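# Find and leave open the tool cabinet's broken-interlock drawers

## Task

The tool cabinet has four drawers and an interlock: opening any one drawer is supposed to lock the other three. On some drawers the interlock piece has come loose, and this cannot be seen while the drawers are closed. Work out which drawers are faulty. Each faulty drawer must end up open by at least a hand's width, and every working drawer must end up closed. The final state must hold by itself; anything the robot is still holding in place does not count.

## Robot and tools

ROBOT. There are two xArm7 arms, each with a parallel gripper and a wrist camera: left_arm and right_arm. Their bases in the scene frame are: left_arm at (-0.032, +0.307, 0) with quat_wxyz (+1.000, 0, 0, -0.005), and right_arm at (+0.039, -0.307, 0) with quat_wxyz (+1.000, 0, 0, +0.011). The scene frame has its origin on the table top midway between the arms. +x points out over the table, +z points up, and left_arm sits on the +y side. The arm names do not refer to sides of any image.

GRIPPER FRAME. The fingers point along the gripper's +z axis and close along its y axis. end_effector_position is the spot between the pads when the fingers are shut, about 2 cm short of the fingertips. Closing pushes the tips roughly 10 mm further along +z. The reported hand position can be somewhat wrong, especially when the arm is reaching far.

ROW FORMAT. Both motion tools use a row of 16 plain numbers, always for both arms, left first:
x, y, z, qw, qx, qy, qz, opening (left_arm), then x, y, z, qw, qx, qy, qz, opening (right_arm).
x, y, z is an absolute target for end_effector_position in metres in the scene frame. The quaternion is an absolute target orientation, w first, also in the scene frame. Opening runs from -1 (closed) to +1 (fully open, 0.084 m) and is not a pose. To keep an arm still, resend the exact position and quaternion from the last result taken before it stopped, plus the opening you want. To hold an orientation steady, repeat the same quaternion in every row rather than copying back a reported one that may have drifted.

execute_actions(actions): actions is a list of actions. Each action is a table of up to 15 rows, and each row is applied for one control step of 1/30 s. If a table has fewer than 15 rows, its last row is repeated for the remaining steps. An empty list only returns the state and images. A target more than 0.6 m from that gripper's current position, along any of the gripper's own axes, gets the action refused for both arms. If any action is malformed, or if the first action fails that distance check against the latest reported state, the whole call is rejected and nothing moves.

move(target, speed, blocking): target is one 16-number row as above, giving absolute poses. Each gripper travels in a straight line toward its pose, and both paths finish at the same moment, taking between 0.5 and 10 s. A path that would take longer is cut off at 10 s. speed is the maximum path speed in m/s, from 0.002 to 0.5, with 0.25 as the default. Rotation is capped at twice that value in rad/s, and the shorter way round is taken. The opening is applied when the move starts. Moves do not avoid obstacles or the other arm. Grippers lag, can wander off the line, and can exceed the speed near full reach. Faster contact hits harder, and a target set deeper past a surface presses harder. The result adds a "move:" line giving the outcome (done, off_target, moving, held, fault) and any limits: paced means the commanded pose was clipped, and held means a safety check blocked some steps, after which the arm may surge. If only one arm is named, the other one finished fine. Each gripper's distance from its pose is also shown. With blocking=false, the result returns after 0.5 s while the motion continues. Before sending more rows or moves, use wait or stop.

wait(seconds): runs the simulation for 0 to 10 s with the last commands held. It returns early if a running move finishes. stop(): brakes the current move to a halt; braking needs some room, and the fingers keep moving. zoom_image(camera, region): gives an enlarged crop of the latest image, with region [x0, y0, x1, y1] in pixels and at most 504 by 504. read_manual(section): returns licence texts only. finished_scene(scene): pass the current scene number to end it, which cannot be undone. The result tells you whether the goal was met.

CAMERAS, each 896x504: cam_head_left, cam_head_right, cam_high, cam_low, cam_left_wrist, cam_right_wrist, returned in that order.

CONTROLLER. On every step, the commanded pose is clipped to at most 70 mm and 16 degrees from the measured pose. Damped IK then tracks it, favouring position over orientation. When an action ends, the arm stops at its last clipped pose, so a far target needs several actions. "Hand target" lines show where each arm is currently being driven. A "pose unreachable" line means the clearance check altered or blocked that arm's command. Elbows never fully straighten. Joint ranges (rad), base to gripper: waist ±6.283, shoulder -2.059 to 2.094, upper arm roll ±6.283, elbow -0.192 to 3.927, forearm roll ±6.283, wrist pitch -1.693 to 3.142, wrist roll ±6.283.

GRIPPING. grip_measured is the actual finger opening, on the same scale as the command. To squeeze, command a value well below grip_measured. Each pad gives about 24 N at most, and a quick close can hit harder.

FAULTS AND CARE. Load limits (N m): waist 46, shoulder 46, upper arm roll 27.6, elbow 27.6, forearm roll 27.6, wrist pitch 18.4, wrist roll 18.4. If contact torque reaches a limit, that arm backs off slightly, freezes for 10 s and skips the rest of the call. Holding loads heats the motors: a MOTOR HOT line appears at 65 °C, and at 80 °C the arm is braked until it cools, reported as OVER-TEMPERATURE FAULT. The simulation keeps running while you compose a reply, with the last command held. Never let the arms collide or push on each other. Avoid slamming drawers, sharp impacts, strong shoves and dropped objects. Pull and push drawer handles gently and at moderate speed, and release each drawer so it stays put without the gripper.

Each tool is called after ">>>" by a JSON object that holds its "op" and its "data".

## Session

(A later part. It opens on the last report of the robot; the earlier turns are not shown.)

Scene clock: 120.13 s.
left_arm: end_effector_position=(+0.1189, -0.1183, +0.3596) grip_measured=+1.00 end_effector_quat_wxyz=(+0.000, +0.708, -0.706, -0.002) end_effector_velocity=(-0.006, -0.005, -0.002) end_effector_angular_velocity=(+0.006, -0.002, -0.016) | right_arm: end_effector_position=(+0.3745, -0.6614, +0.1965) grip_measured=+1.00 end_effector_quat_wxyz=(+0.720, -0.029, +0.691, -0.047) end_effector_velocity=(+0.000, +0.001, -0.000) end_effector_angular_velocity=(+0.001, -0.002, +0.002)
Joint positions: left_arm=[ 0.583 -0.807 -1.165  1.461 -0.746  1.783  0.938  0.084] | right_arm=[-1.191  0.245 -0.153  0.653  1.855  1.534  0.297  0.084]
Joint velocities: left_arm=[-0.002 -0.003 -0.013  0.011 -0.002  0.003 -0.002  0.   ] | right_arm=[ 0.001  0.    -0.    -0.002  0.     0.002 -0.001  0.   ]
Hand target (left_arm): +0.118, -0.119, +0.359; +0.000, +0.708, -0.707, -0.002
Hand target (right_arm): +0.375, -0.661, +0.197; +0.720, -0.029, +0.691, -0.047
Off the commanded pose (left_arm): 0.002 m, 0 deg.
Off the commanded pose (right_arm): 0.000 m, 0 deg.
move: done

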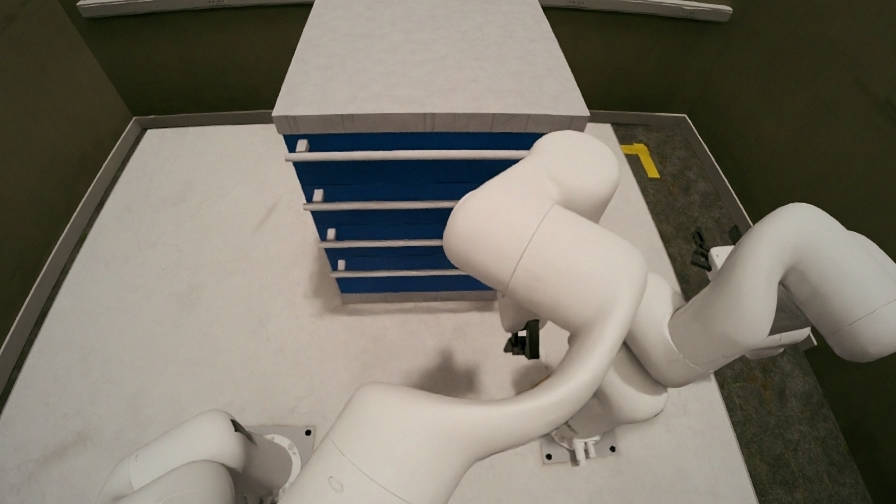

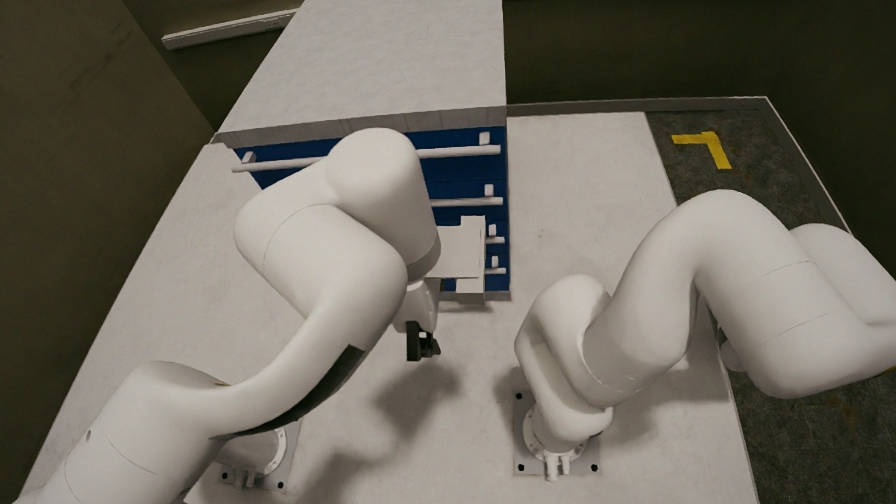

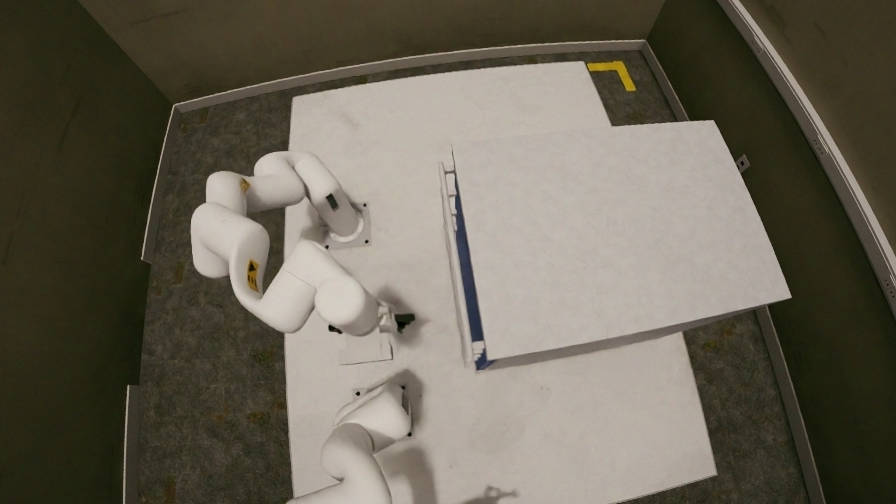

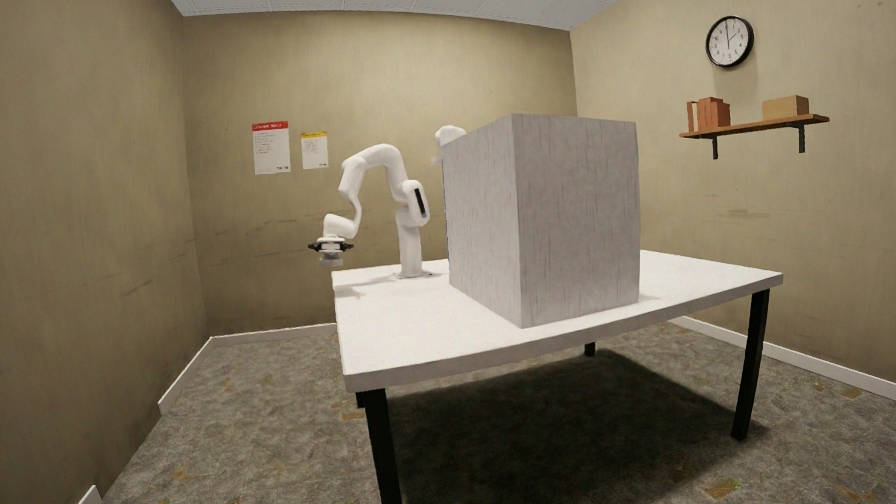

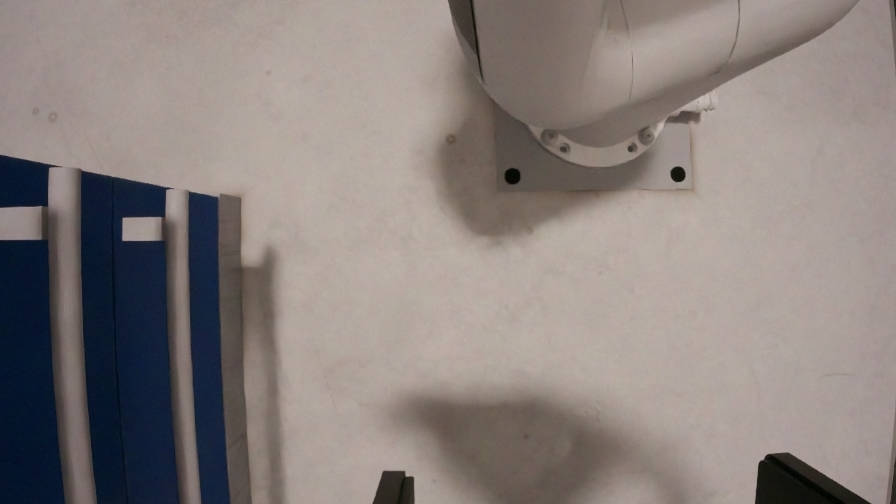

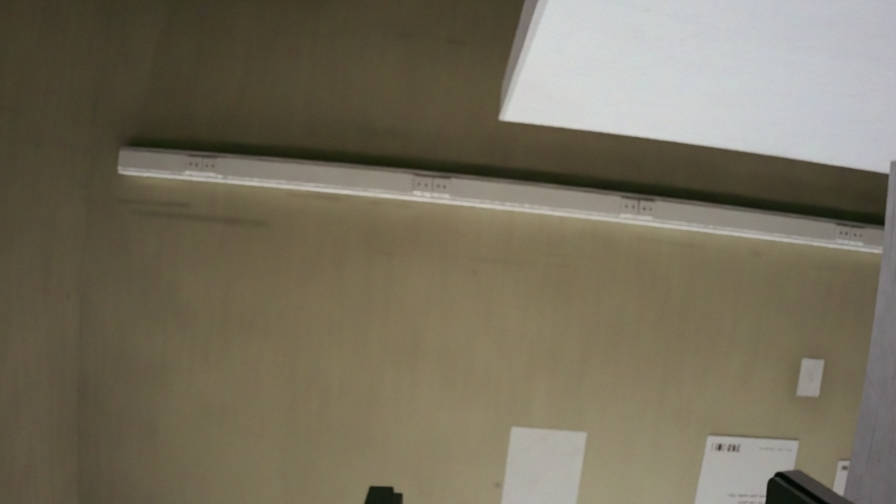

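>>> {"op": "move", "data": {"target": [0.10,-0.02,0.30,0.5,-0.5,0.5,-0.5,1,0.3745,-0.6614,0.1965,0.720,-0.029,0.691,-0.047,1], "speed": 0.3}}

Scene clock: 136.37 s.
left_arm: end_effector_position=(+0.1022, -0.0185, +0.3013) grip_measured=+1.00 end_effector_quat_wxyz=(+0.502, -0.501, +0.499, -0.499) end_effector_velocity=(-0.000, -0.000, -0.000) end_effector_angular_velocity=(+0.001, -0.004, -0.000) | right_arm: end_effector_position=(+0.3745, -0.6614, +0.1965) grip_measured=+1.00 end_effector_quat_wxyz=(+0.720, -0.029, +0.691, -0.047) end_effector_velocity=(-0.000, -0.000, -0.000) end_effector_angular_velocity=(+0.001, +0.001, -0.000)
Joint positions: left_arm=[-0.304 -2.059 -1.537  0.501 -0.561  0.954  0.549  0.084] | right_arm=[-1.191  0.245 -0.153  0.653  1.855  1.534  0.297  0.084]
Joint velocities: left_arm=[-0.003 -0.    -0.005 -0.001  0.002 -0.002 -0.004 -0.   ] | right_arm=[-0.     0.    -0.     0.    -0.    -0.001  0.001  0.   ]
Hand target (left_arm): +0.102, -0.018, +0.301; +0.502, -0.500, +0.498, -0.499
Hand target (right_arm): +0.375, -0.661, +0.196; +0.720, -0.029, +0.691, -0.047
Off the commanded pose (left_arm): 0.003 m, 0 deg.
Off the commanded pose (right_arm): 0.000 m, 0 deg.
joint sent to its limit (left arm) — the command would take joint 2 (shoulder) past its lower limit, so that joint was sent only as far as its limit.
move: done

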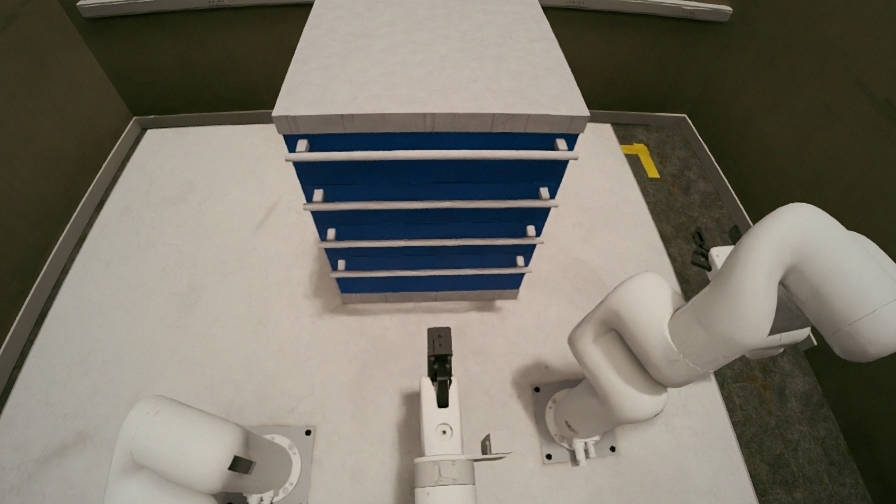

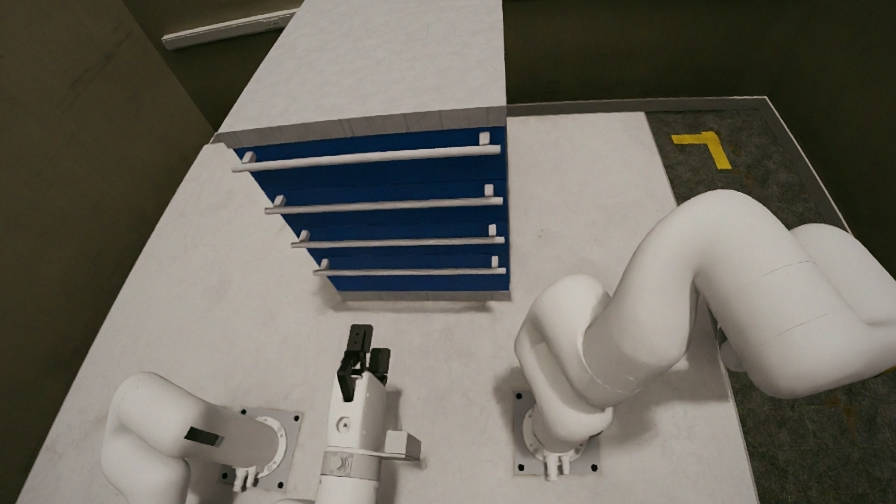

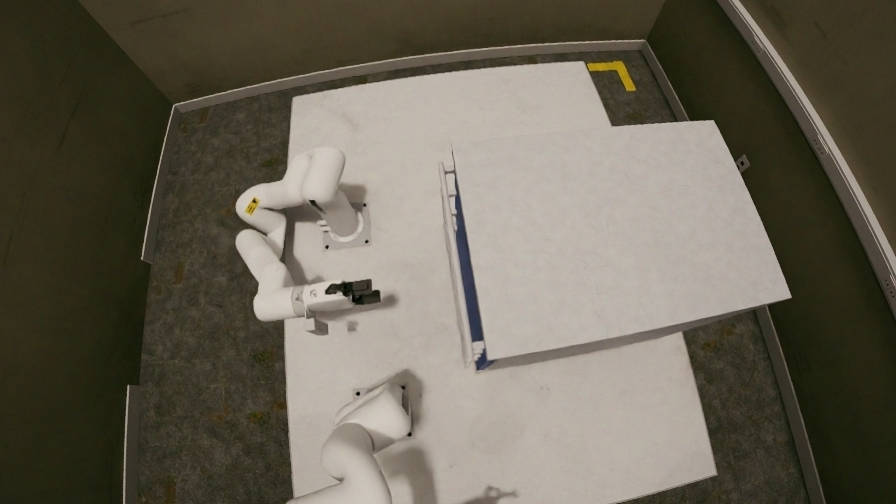

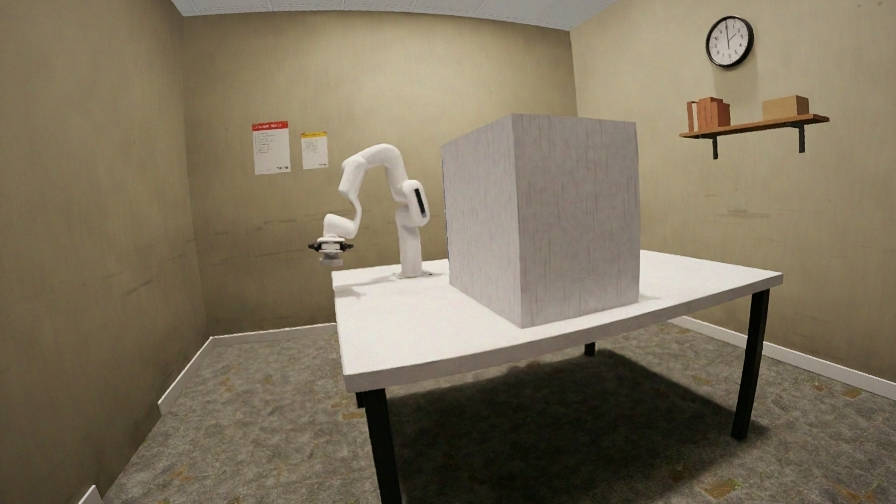

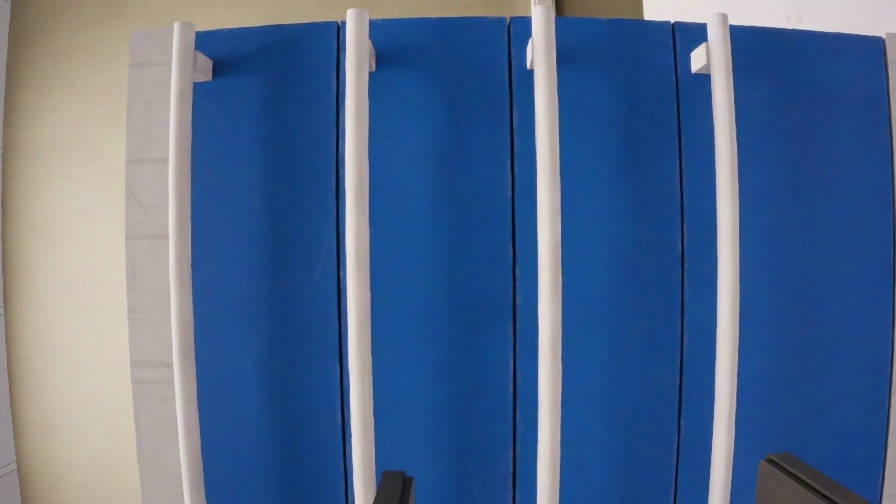

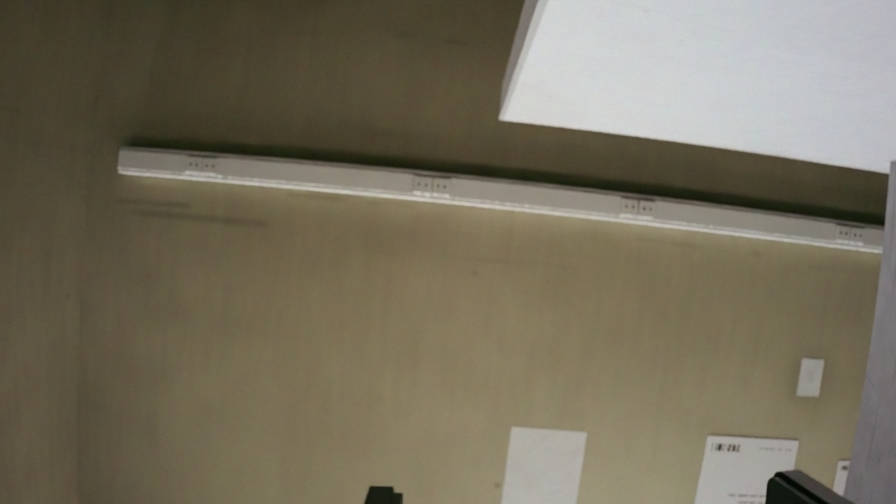

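>>> {"op": "move", "data": {"target": [0.215,-0.02,0.207,0.406,-0.579,0.579,-0.406,0.2,0.3745,-0.6614,0.1965,0.720,-0.029,0.691,-0.047,1], "speed": 0.2}}

Scene clock: 172.33 s.
left_arm: end_effector_position=(+0.2143, -0.0199, +0.2073) grip_measured=+0.19 end_effector_quat_wxyz=(-0.406, +0.578, -0.579, +0.407) end_effector_velocity=(+0.002, +0.002, -0.000) end_effector_angular_velocity=(-0.000, +0.002, +0.005) | right_arm: end_effector_position=(+0.3745, -0.6614, +0.1965) grip_measured=+1.00 end_effector_quat_wxyz=(+0.720, -0.029, +0.691, -0.047) end_effector_velocity=(-0.000, -0.000, +0.000) end_effector_angular_velocity=(+0.000, -0.000, -0.000)
Joint positions: left_arm=[ 0.038 -1.732 -1.652  0.456 -0.978  0.619  0.782  0.052] | right_arm=[-1.191  0.245 -0.153  0.653  1.855  1.534  0.297  0.084]
Joint velocities: left_arm=[ 0.004  0.002 -0.001 -0.003 -0.003 -0.001  0.002 -0.   ] | right_arm=[-0.001 -0.     0.     0.001 -0.001  0.     0.001 -0.   ]
Hand target (left_arm): +0.215, -0.020, +0.207; -0.406, +0.579, -0.579, +0.406
Hand target (right_arm): +0.375, -0.661, +0.196; +0.720, -0.029, +0.691, -0.047
Off the commanded pose (left_arm): 0.001 m, 0 deg.
Off the commanded pose (right_arm): 0.000 m, 0 deg.
move: done

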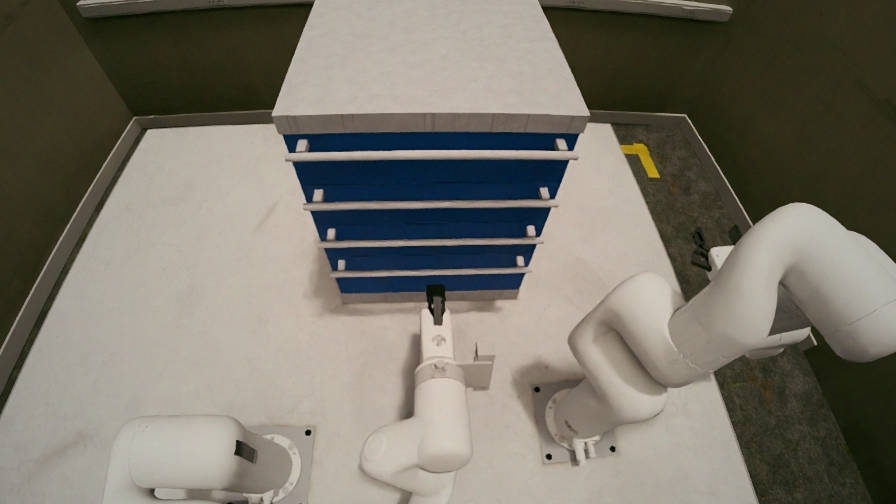

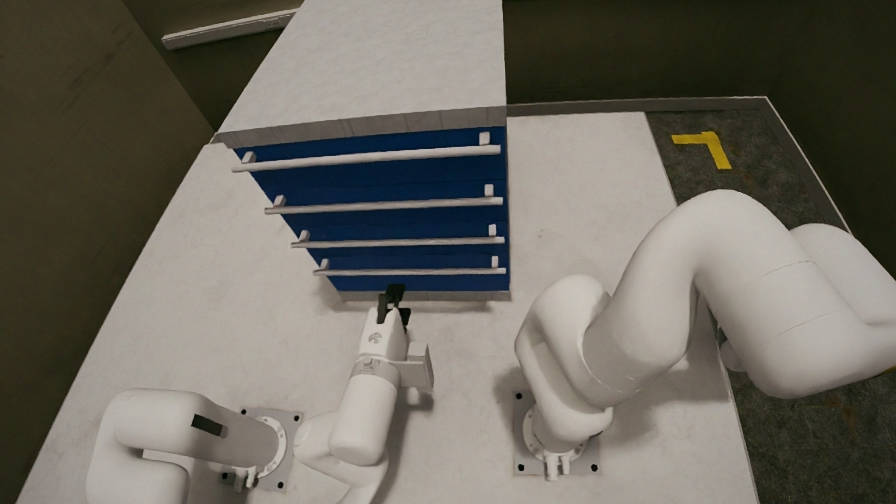

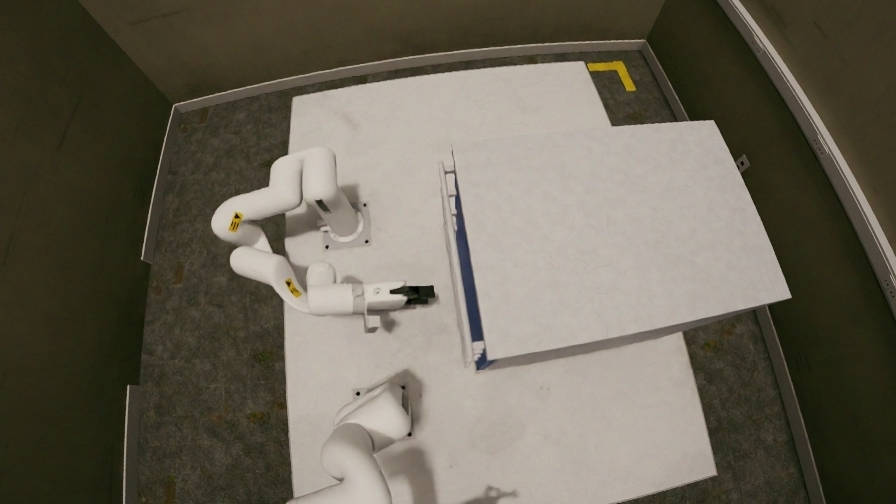

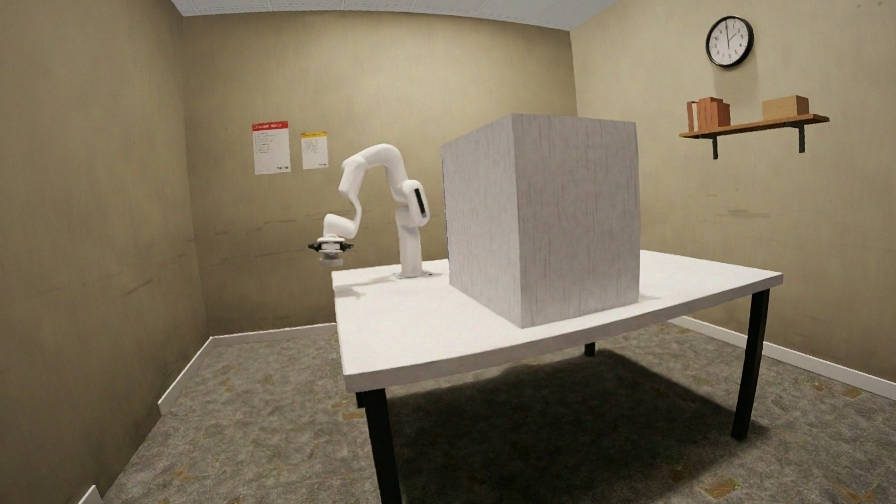

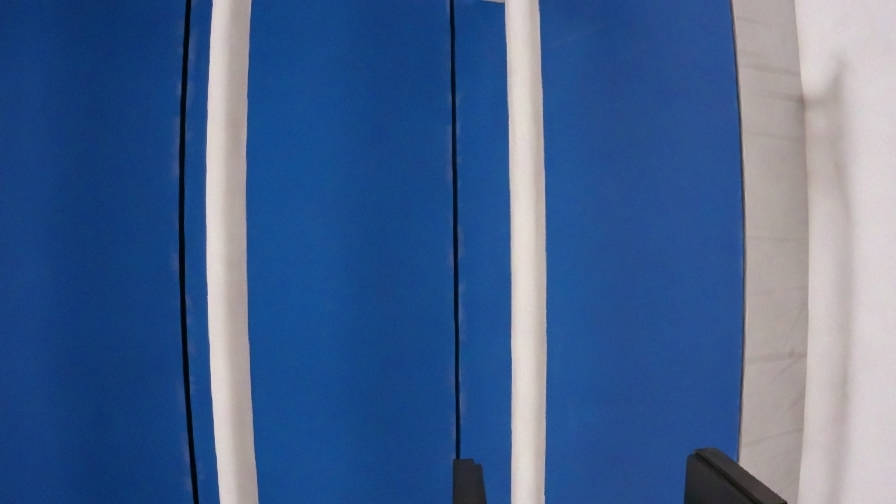

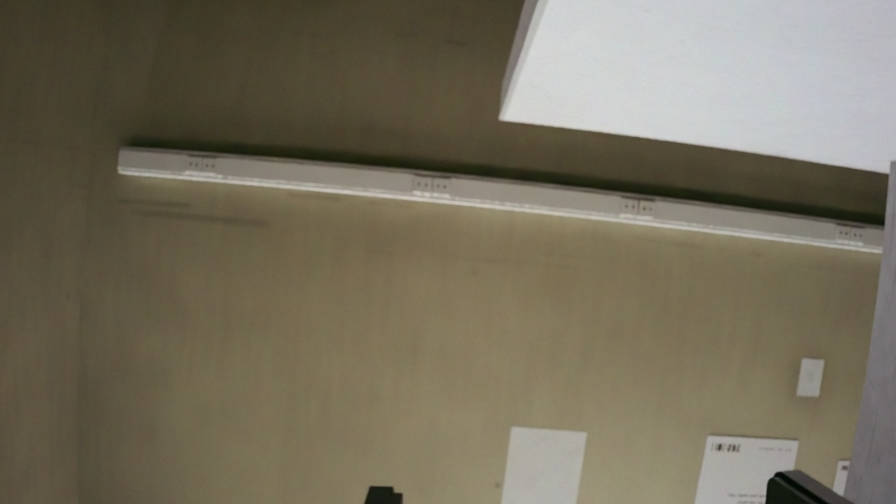

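>>> {"op": "move", "data": {"target": [0.280,-0.02,0.187,0.406,-0.579,0.579,-0.406,0.2,0.3745,-0.6614,0.1965,0.720,-0.029,0.691,-0.047,1], "speed": 0.08}}

Scene clock: 181.20 s.
left_arm: end_effector_position=(+0.2795, -0.0201, +0.1871) grip_measured=+0.19 end_effector_quat_wxyz=(-0.406, +0.579, -0.579, +0.406) end_effector_velocity=(+0.001, +0.000, -0.000) end_effector_angular_velocity=(+0.000, -0.000, -0.000) | right_arm: end_effector_position=(+0.3745, -0.6614, +0.1965) grip_measured=+1.00 end_effector_quat_wxyz=(+0.720, -0.029, +0.691, -0.047) end_effector_velocity=(+0.000, +0.000, -0.000) end_effector_angular_velocity=(+0.001, +0.001, +0.001)
Joint positions: left_arm=[ 0.309 -1.637 -1.746  0.523 -1.186  0.381  0.96   0.052] | right_arm=[-1.191  0.245 -0.153  0.653  1.855  1.534  0.297  0.084]
Joint velocities: left_arm=[ 0.002  0.001 -0.001 -0.001 -0.002 -0.003  0.003 -0.   ] | right_arm=[ 0.001  0.     0.     0.     0.    -0.002  0.002 -0.   ]
Hand target (left_arm): +0.280, -0.020, +0.187; -0.406, +0.579, -0.579, +0.406
Hand target (right_arm): +0.375, -0.661, +0.197; +0.720, -0.029, +0.691, -0.047
Off the commanded pose (left_arm): 0.001 m, 0 deg.
Off the commanded pose (right_arm): 0.000 m, 0 deg.
move: done

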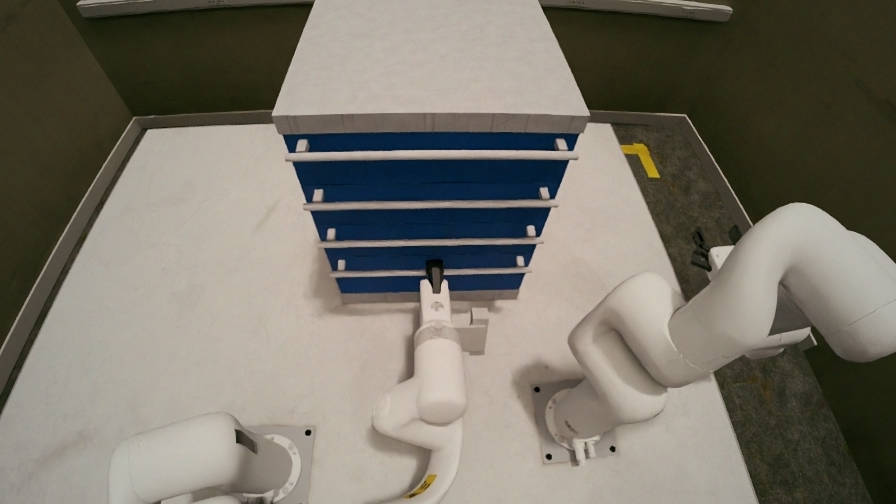

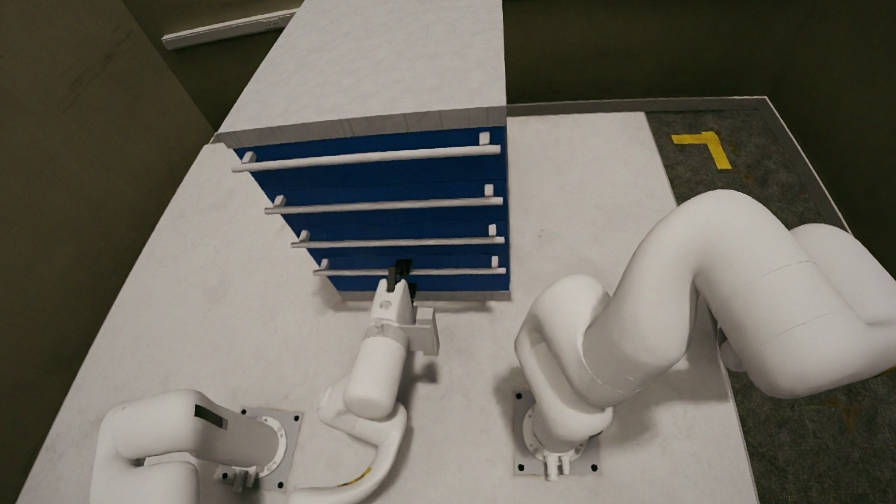

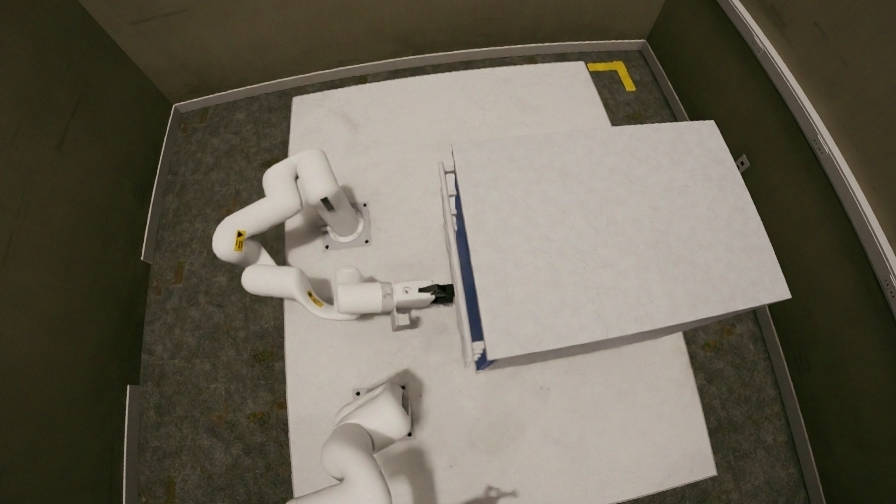

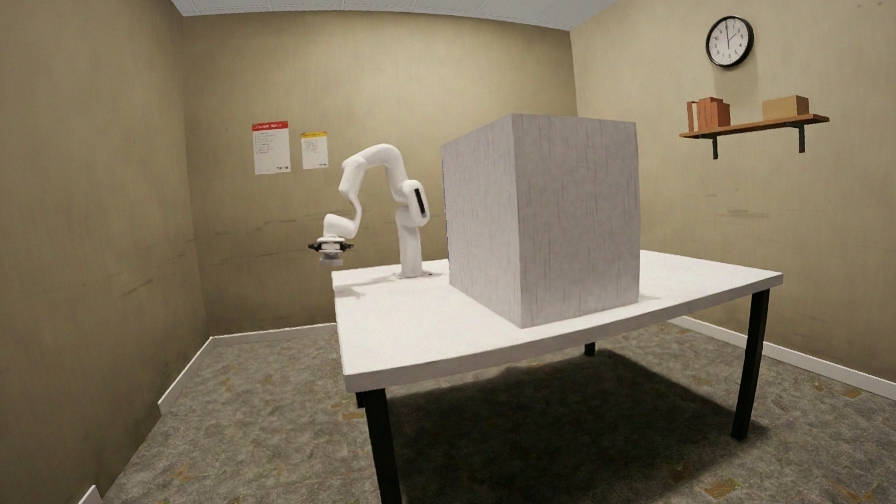

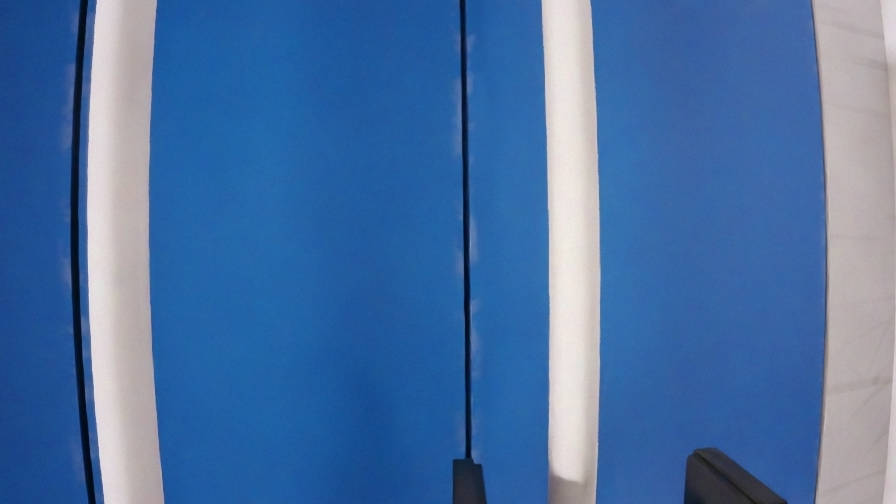

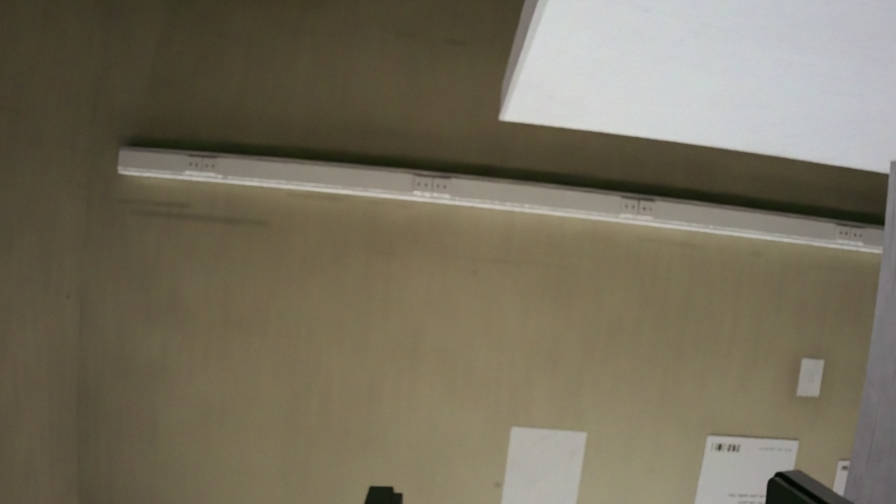

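>>> {"op": "zoom_image", "data": {"camera": "cam_head_right", "region": [350,240,470,320]}}

>>> {"op": "zoom_image", "data": {"camera": "cam_left_wrist", "region": [420,300,800,504]}}

Region (350, 240, 470, 320) of cam_head_right's 896x504 image, scaled by 4.200, with more detail than that image has.

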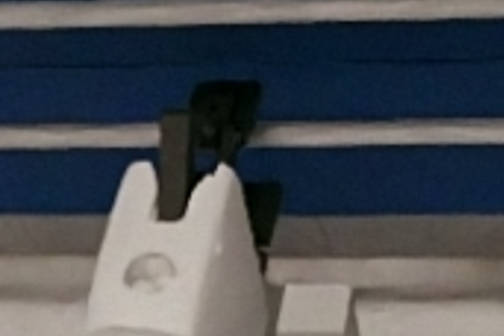

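Region (420, 300, 800, 504) of cam_left_wrist's 896x504 image, scaled by 1.326, with more detail than that image has; it fills the top 271 rows of this view, and the rest is white.

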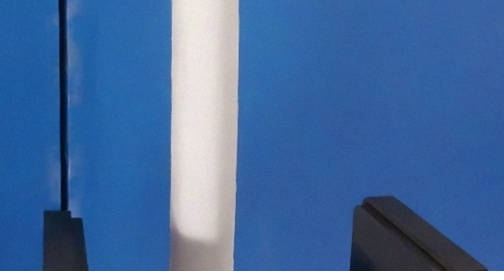

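>>> {"op": "move", "data": {"target": [0.291,-0.02,0.184,0.406,-0.579,0.579,-0.406,0.2,0.3745,-0.6614,0.1965,0.720,-0.029,0.691,-0.047,1], "speed": 0.03}}

Scene clock: 195.43 s.
left_arm: end_effector_position=(+0.2909, -0.0200, +0.1840) grip_measured=+0.19 end_effector_quat_wxyz=(-0.406, +0.579, -0.579, +0.406) end_effector_velocity=(-0.001, -0.001, +0.000) end_effector_angular_velocity=(-0.000, -0.000, -0.004) | right_arm: end_effector_position=(+0.3745, -0.6614, +0.1965) grip_measured=+1.00 end_effector_quat_wxyz=(+0.720, -0.029, +0.691, -0.047) end_effector_velocity=(+0.001, +0.000, -0.000) end_effector_angular_velocity=(+0.000, +0.001, +0.001)
Joint positions: left_arm=[ 0.361 -1.617 -1.76   0.543 -1.222  0.34   0.999  0.052] | right_arm=[-1.191  0.245 -0.153  0.653  1.855  1.534  0.297  0.084]
Joint velocities: left_arm=[-0.001  0.001 -0.     0.002 -0.001 -0.002  0.002  0.   ] | right_arm=[ 0.002 -0.     0.     0.     0.    -0.001  0.     0.   ]
Hand target (left_arm): +0.291, -0.020, +0.184; -0.406, +0.579, -0.579, +0.406
Hand target (right_arm): +0.374, -0.661, +0.197; +0.720, -0.029, +0.691, -0.047
Off the commanded pose (left_arm): 0.000 m, 0 deg.
Off the commanded pose (right_arm): 0.000 m, 0 deg.
move: done

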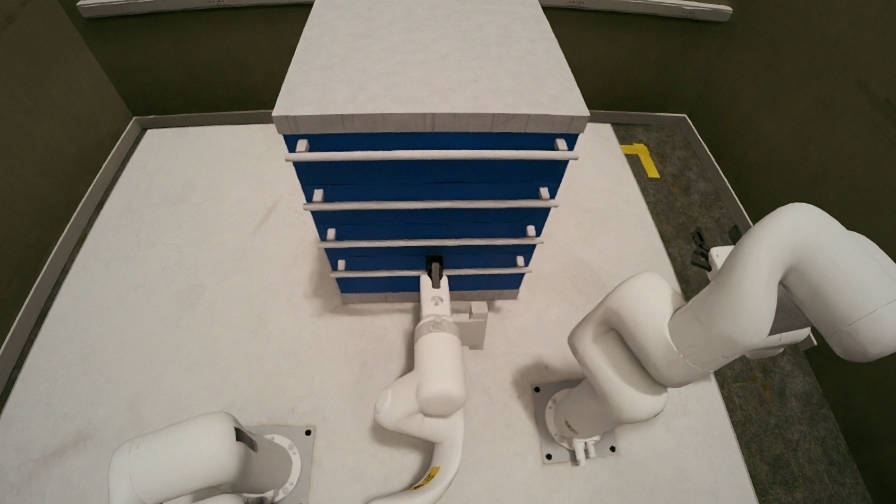

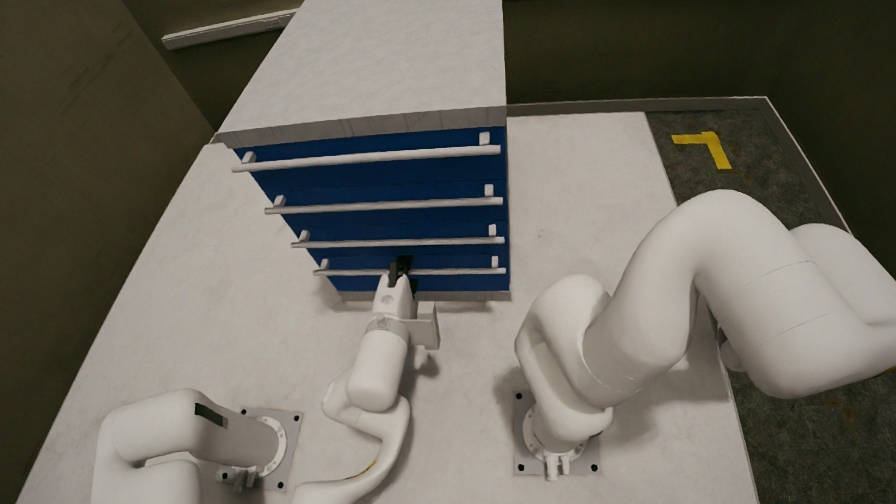

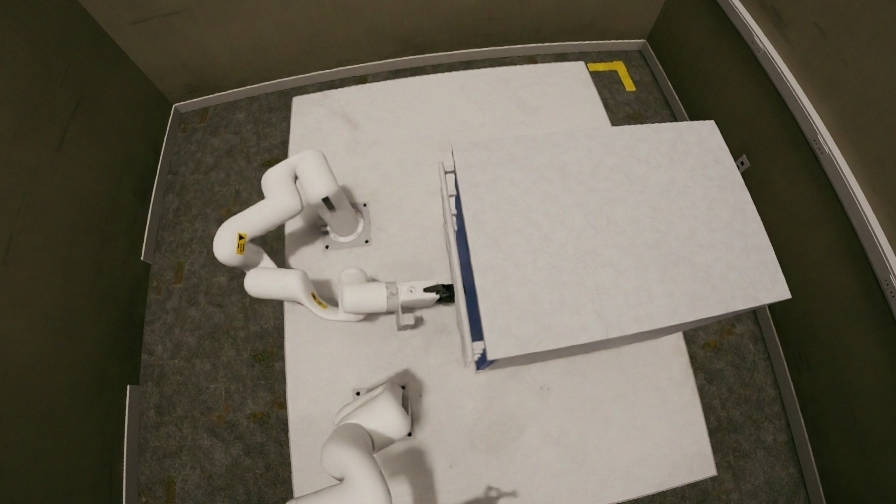

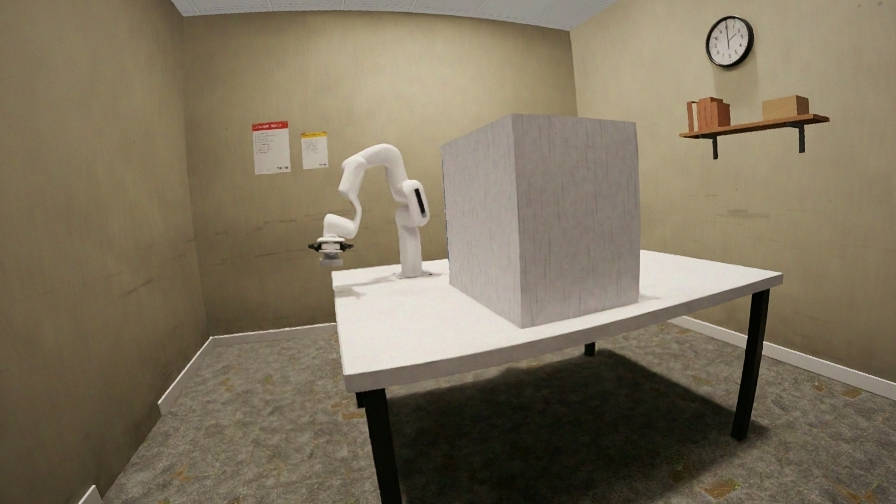

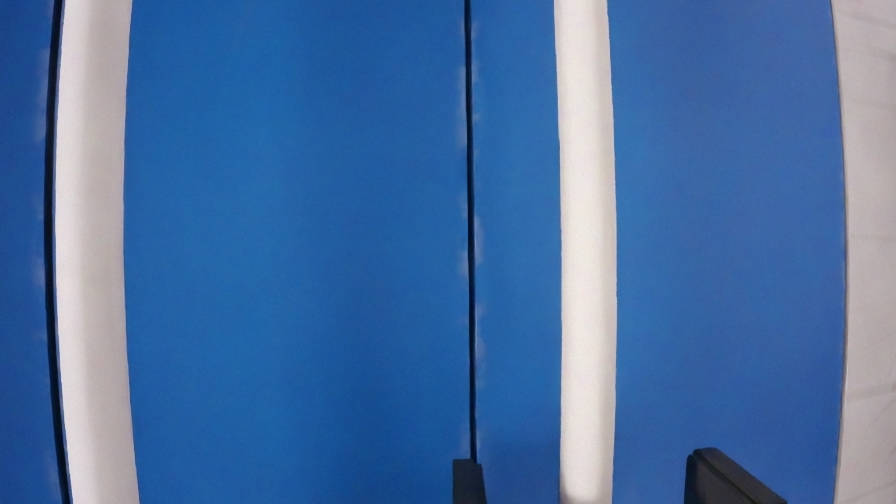

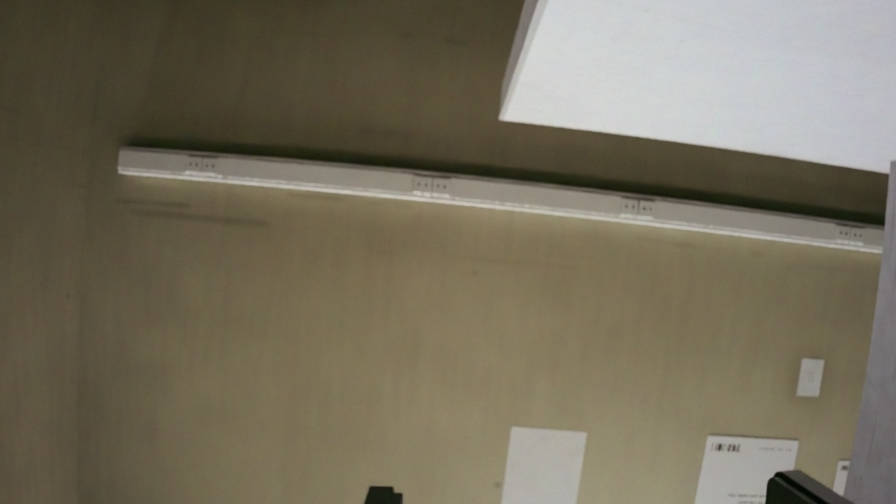

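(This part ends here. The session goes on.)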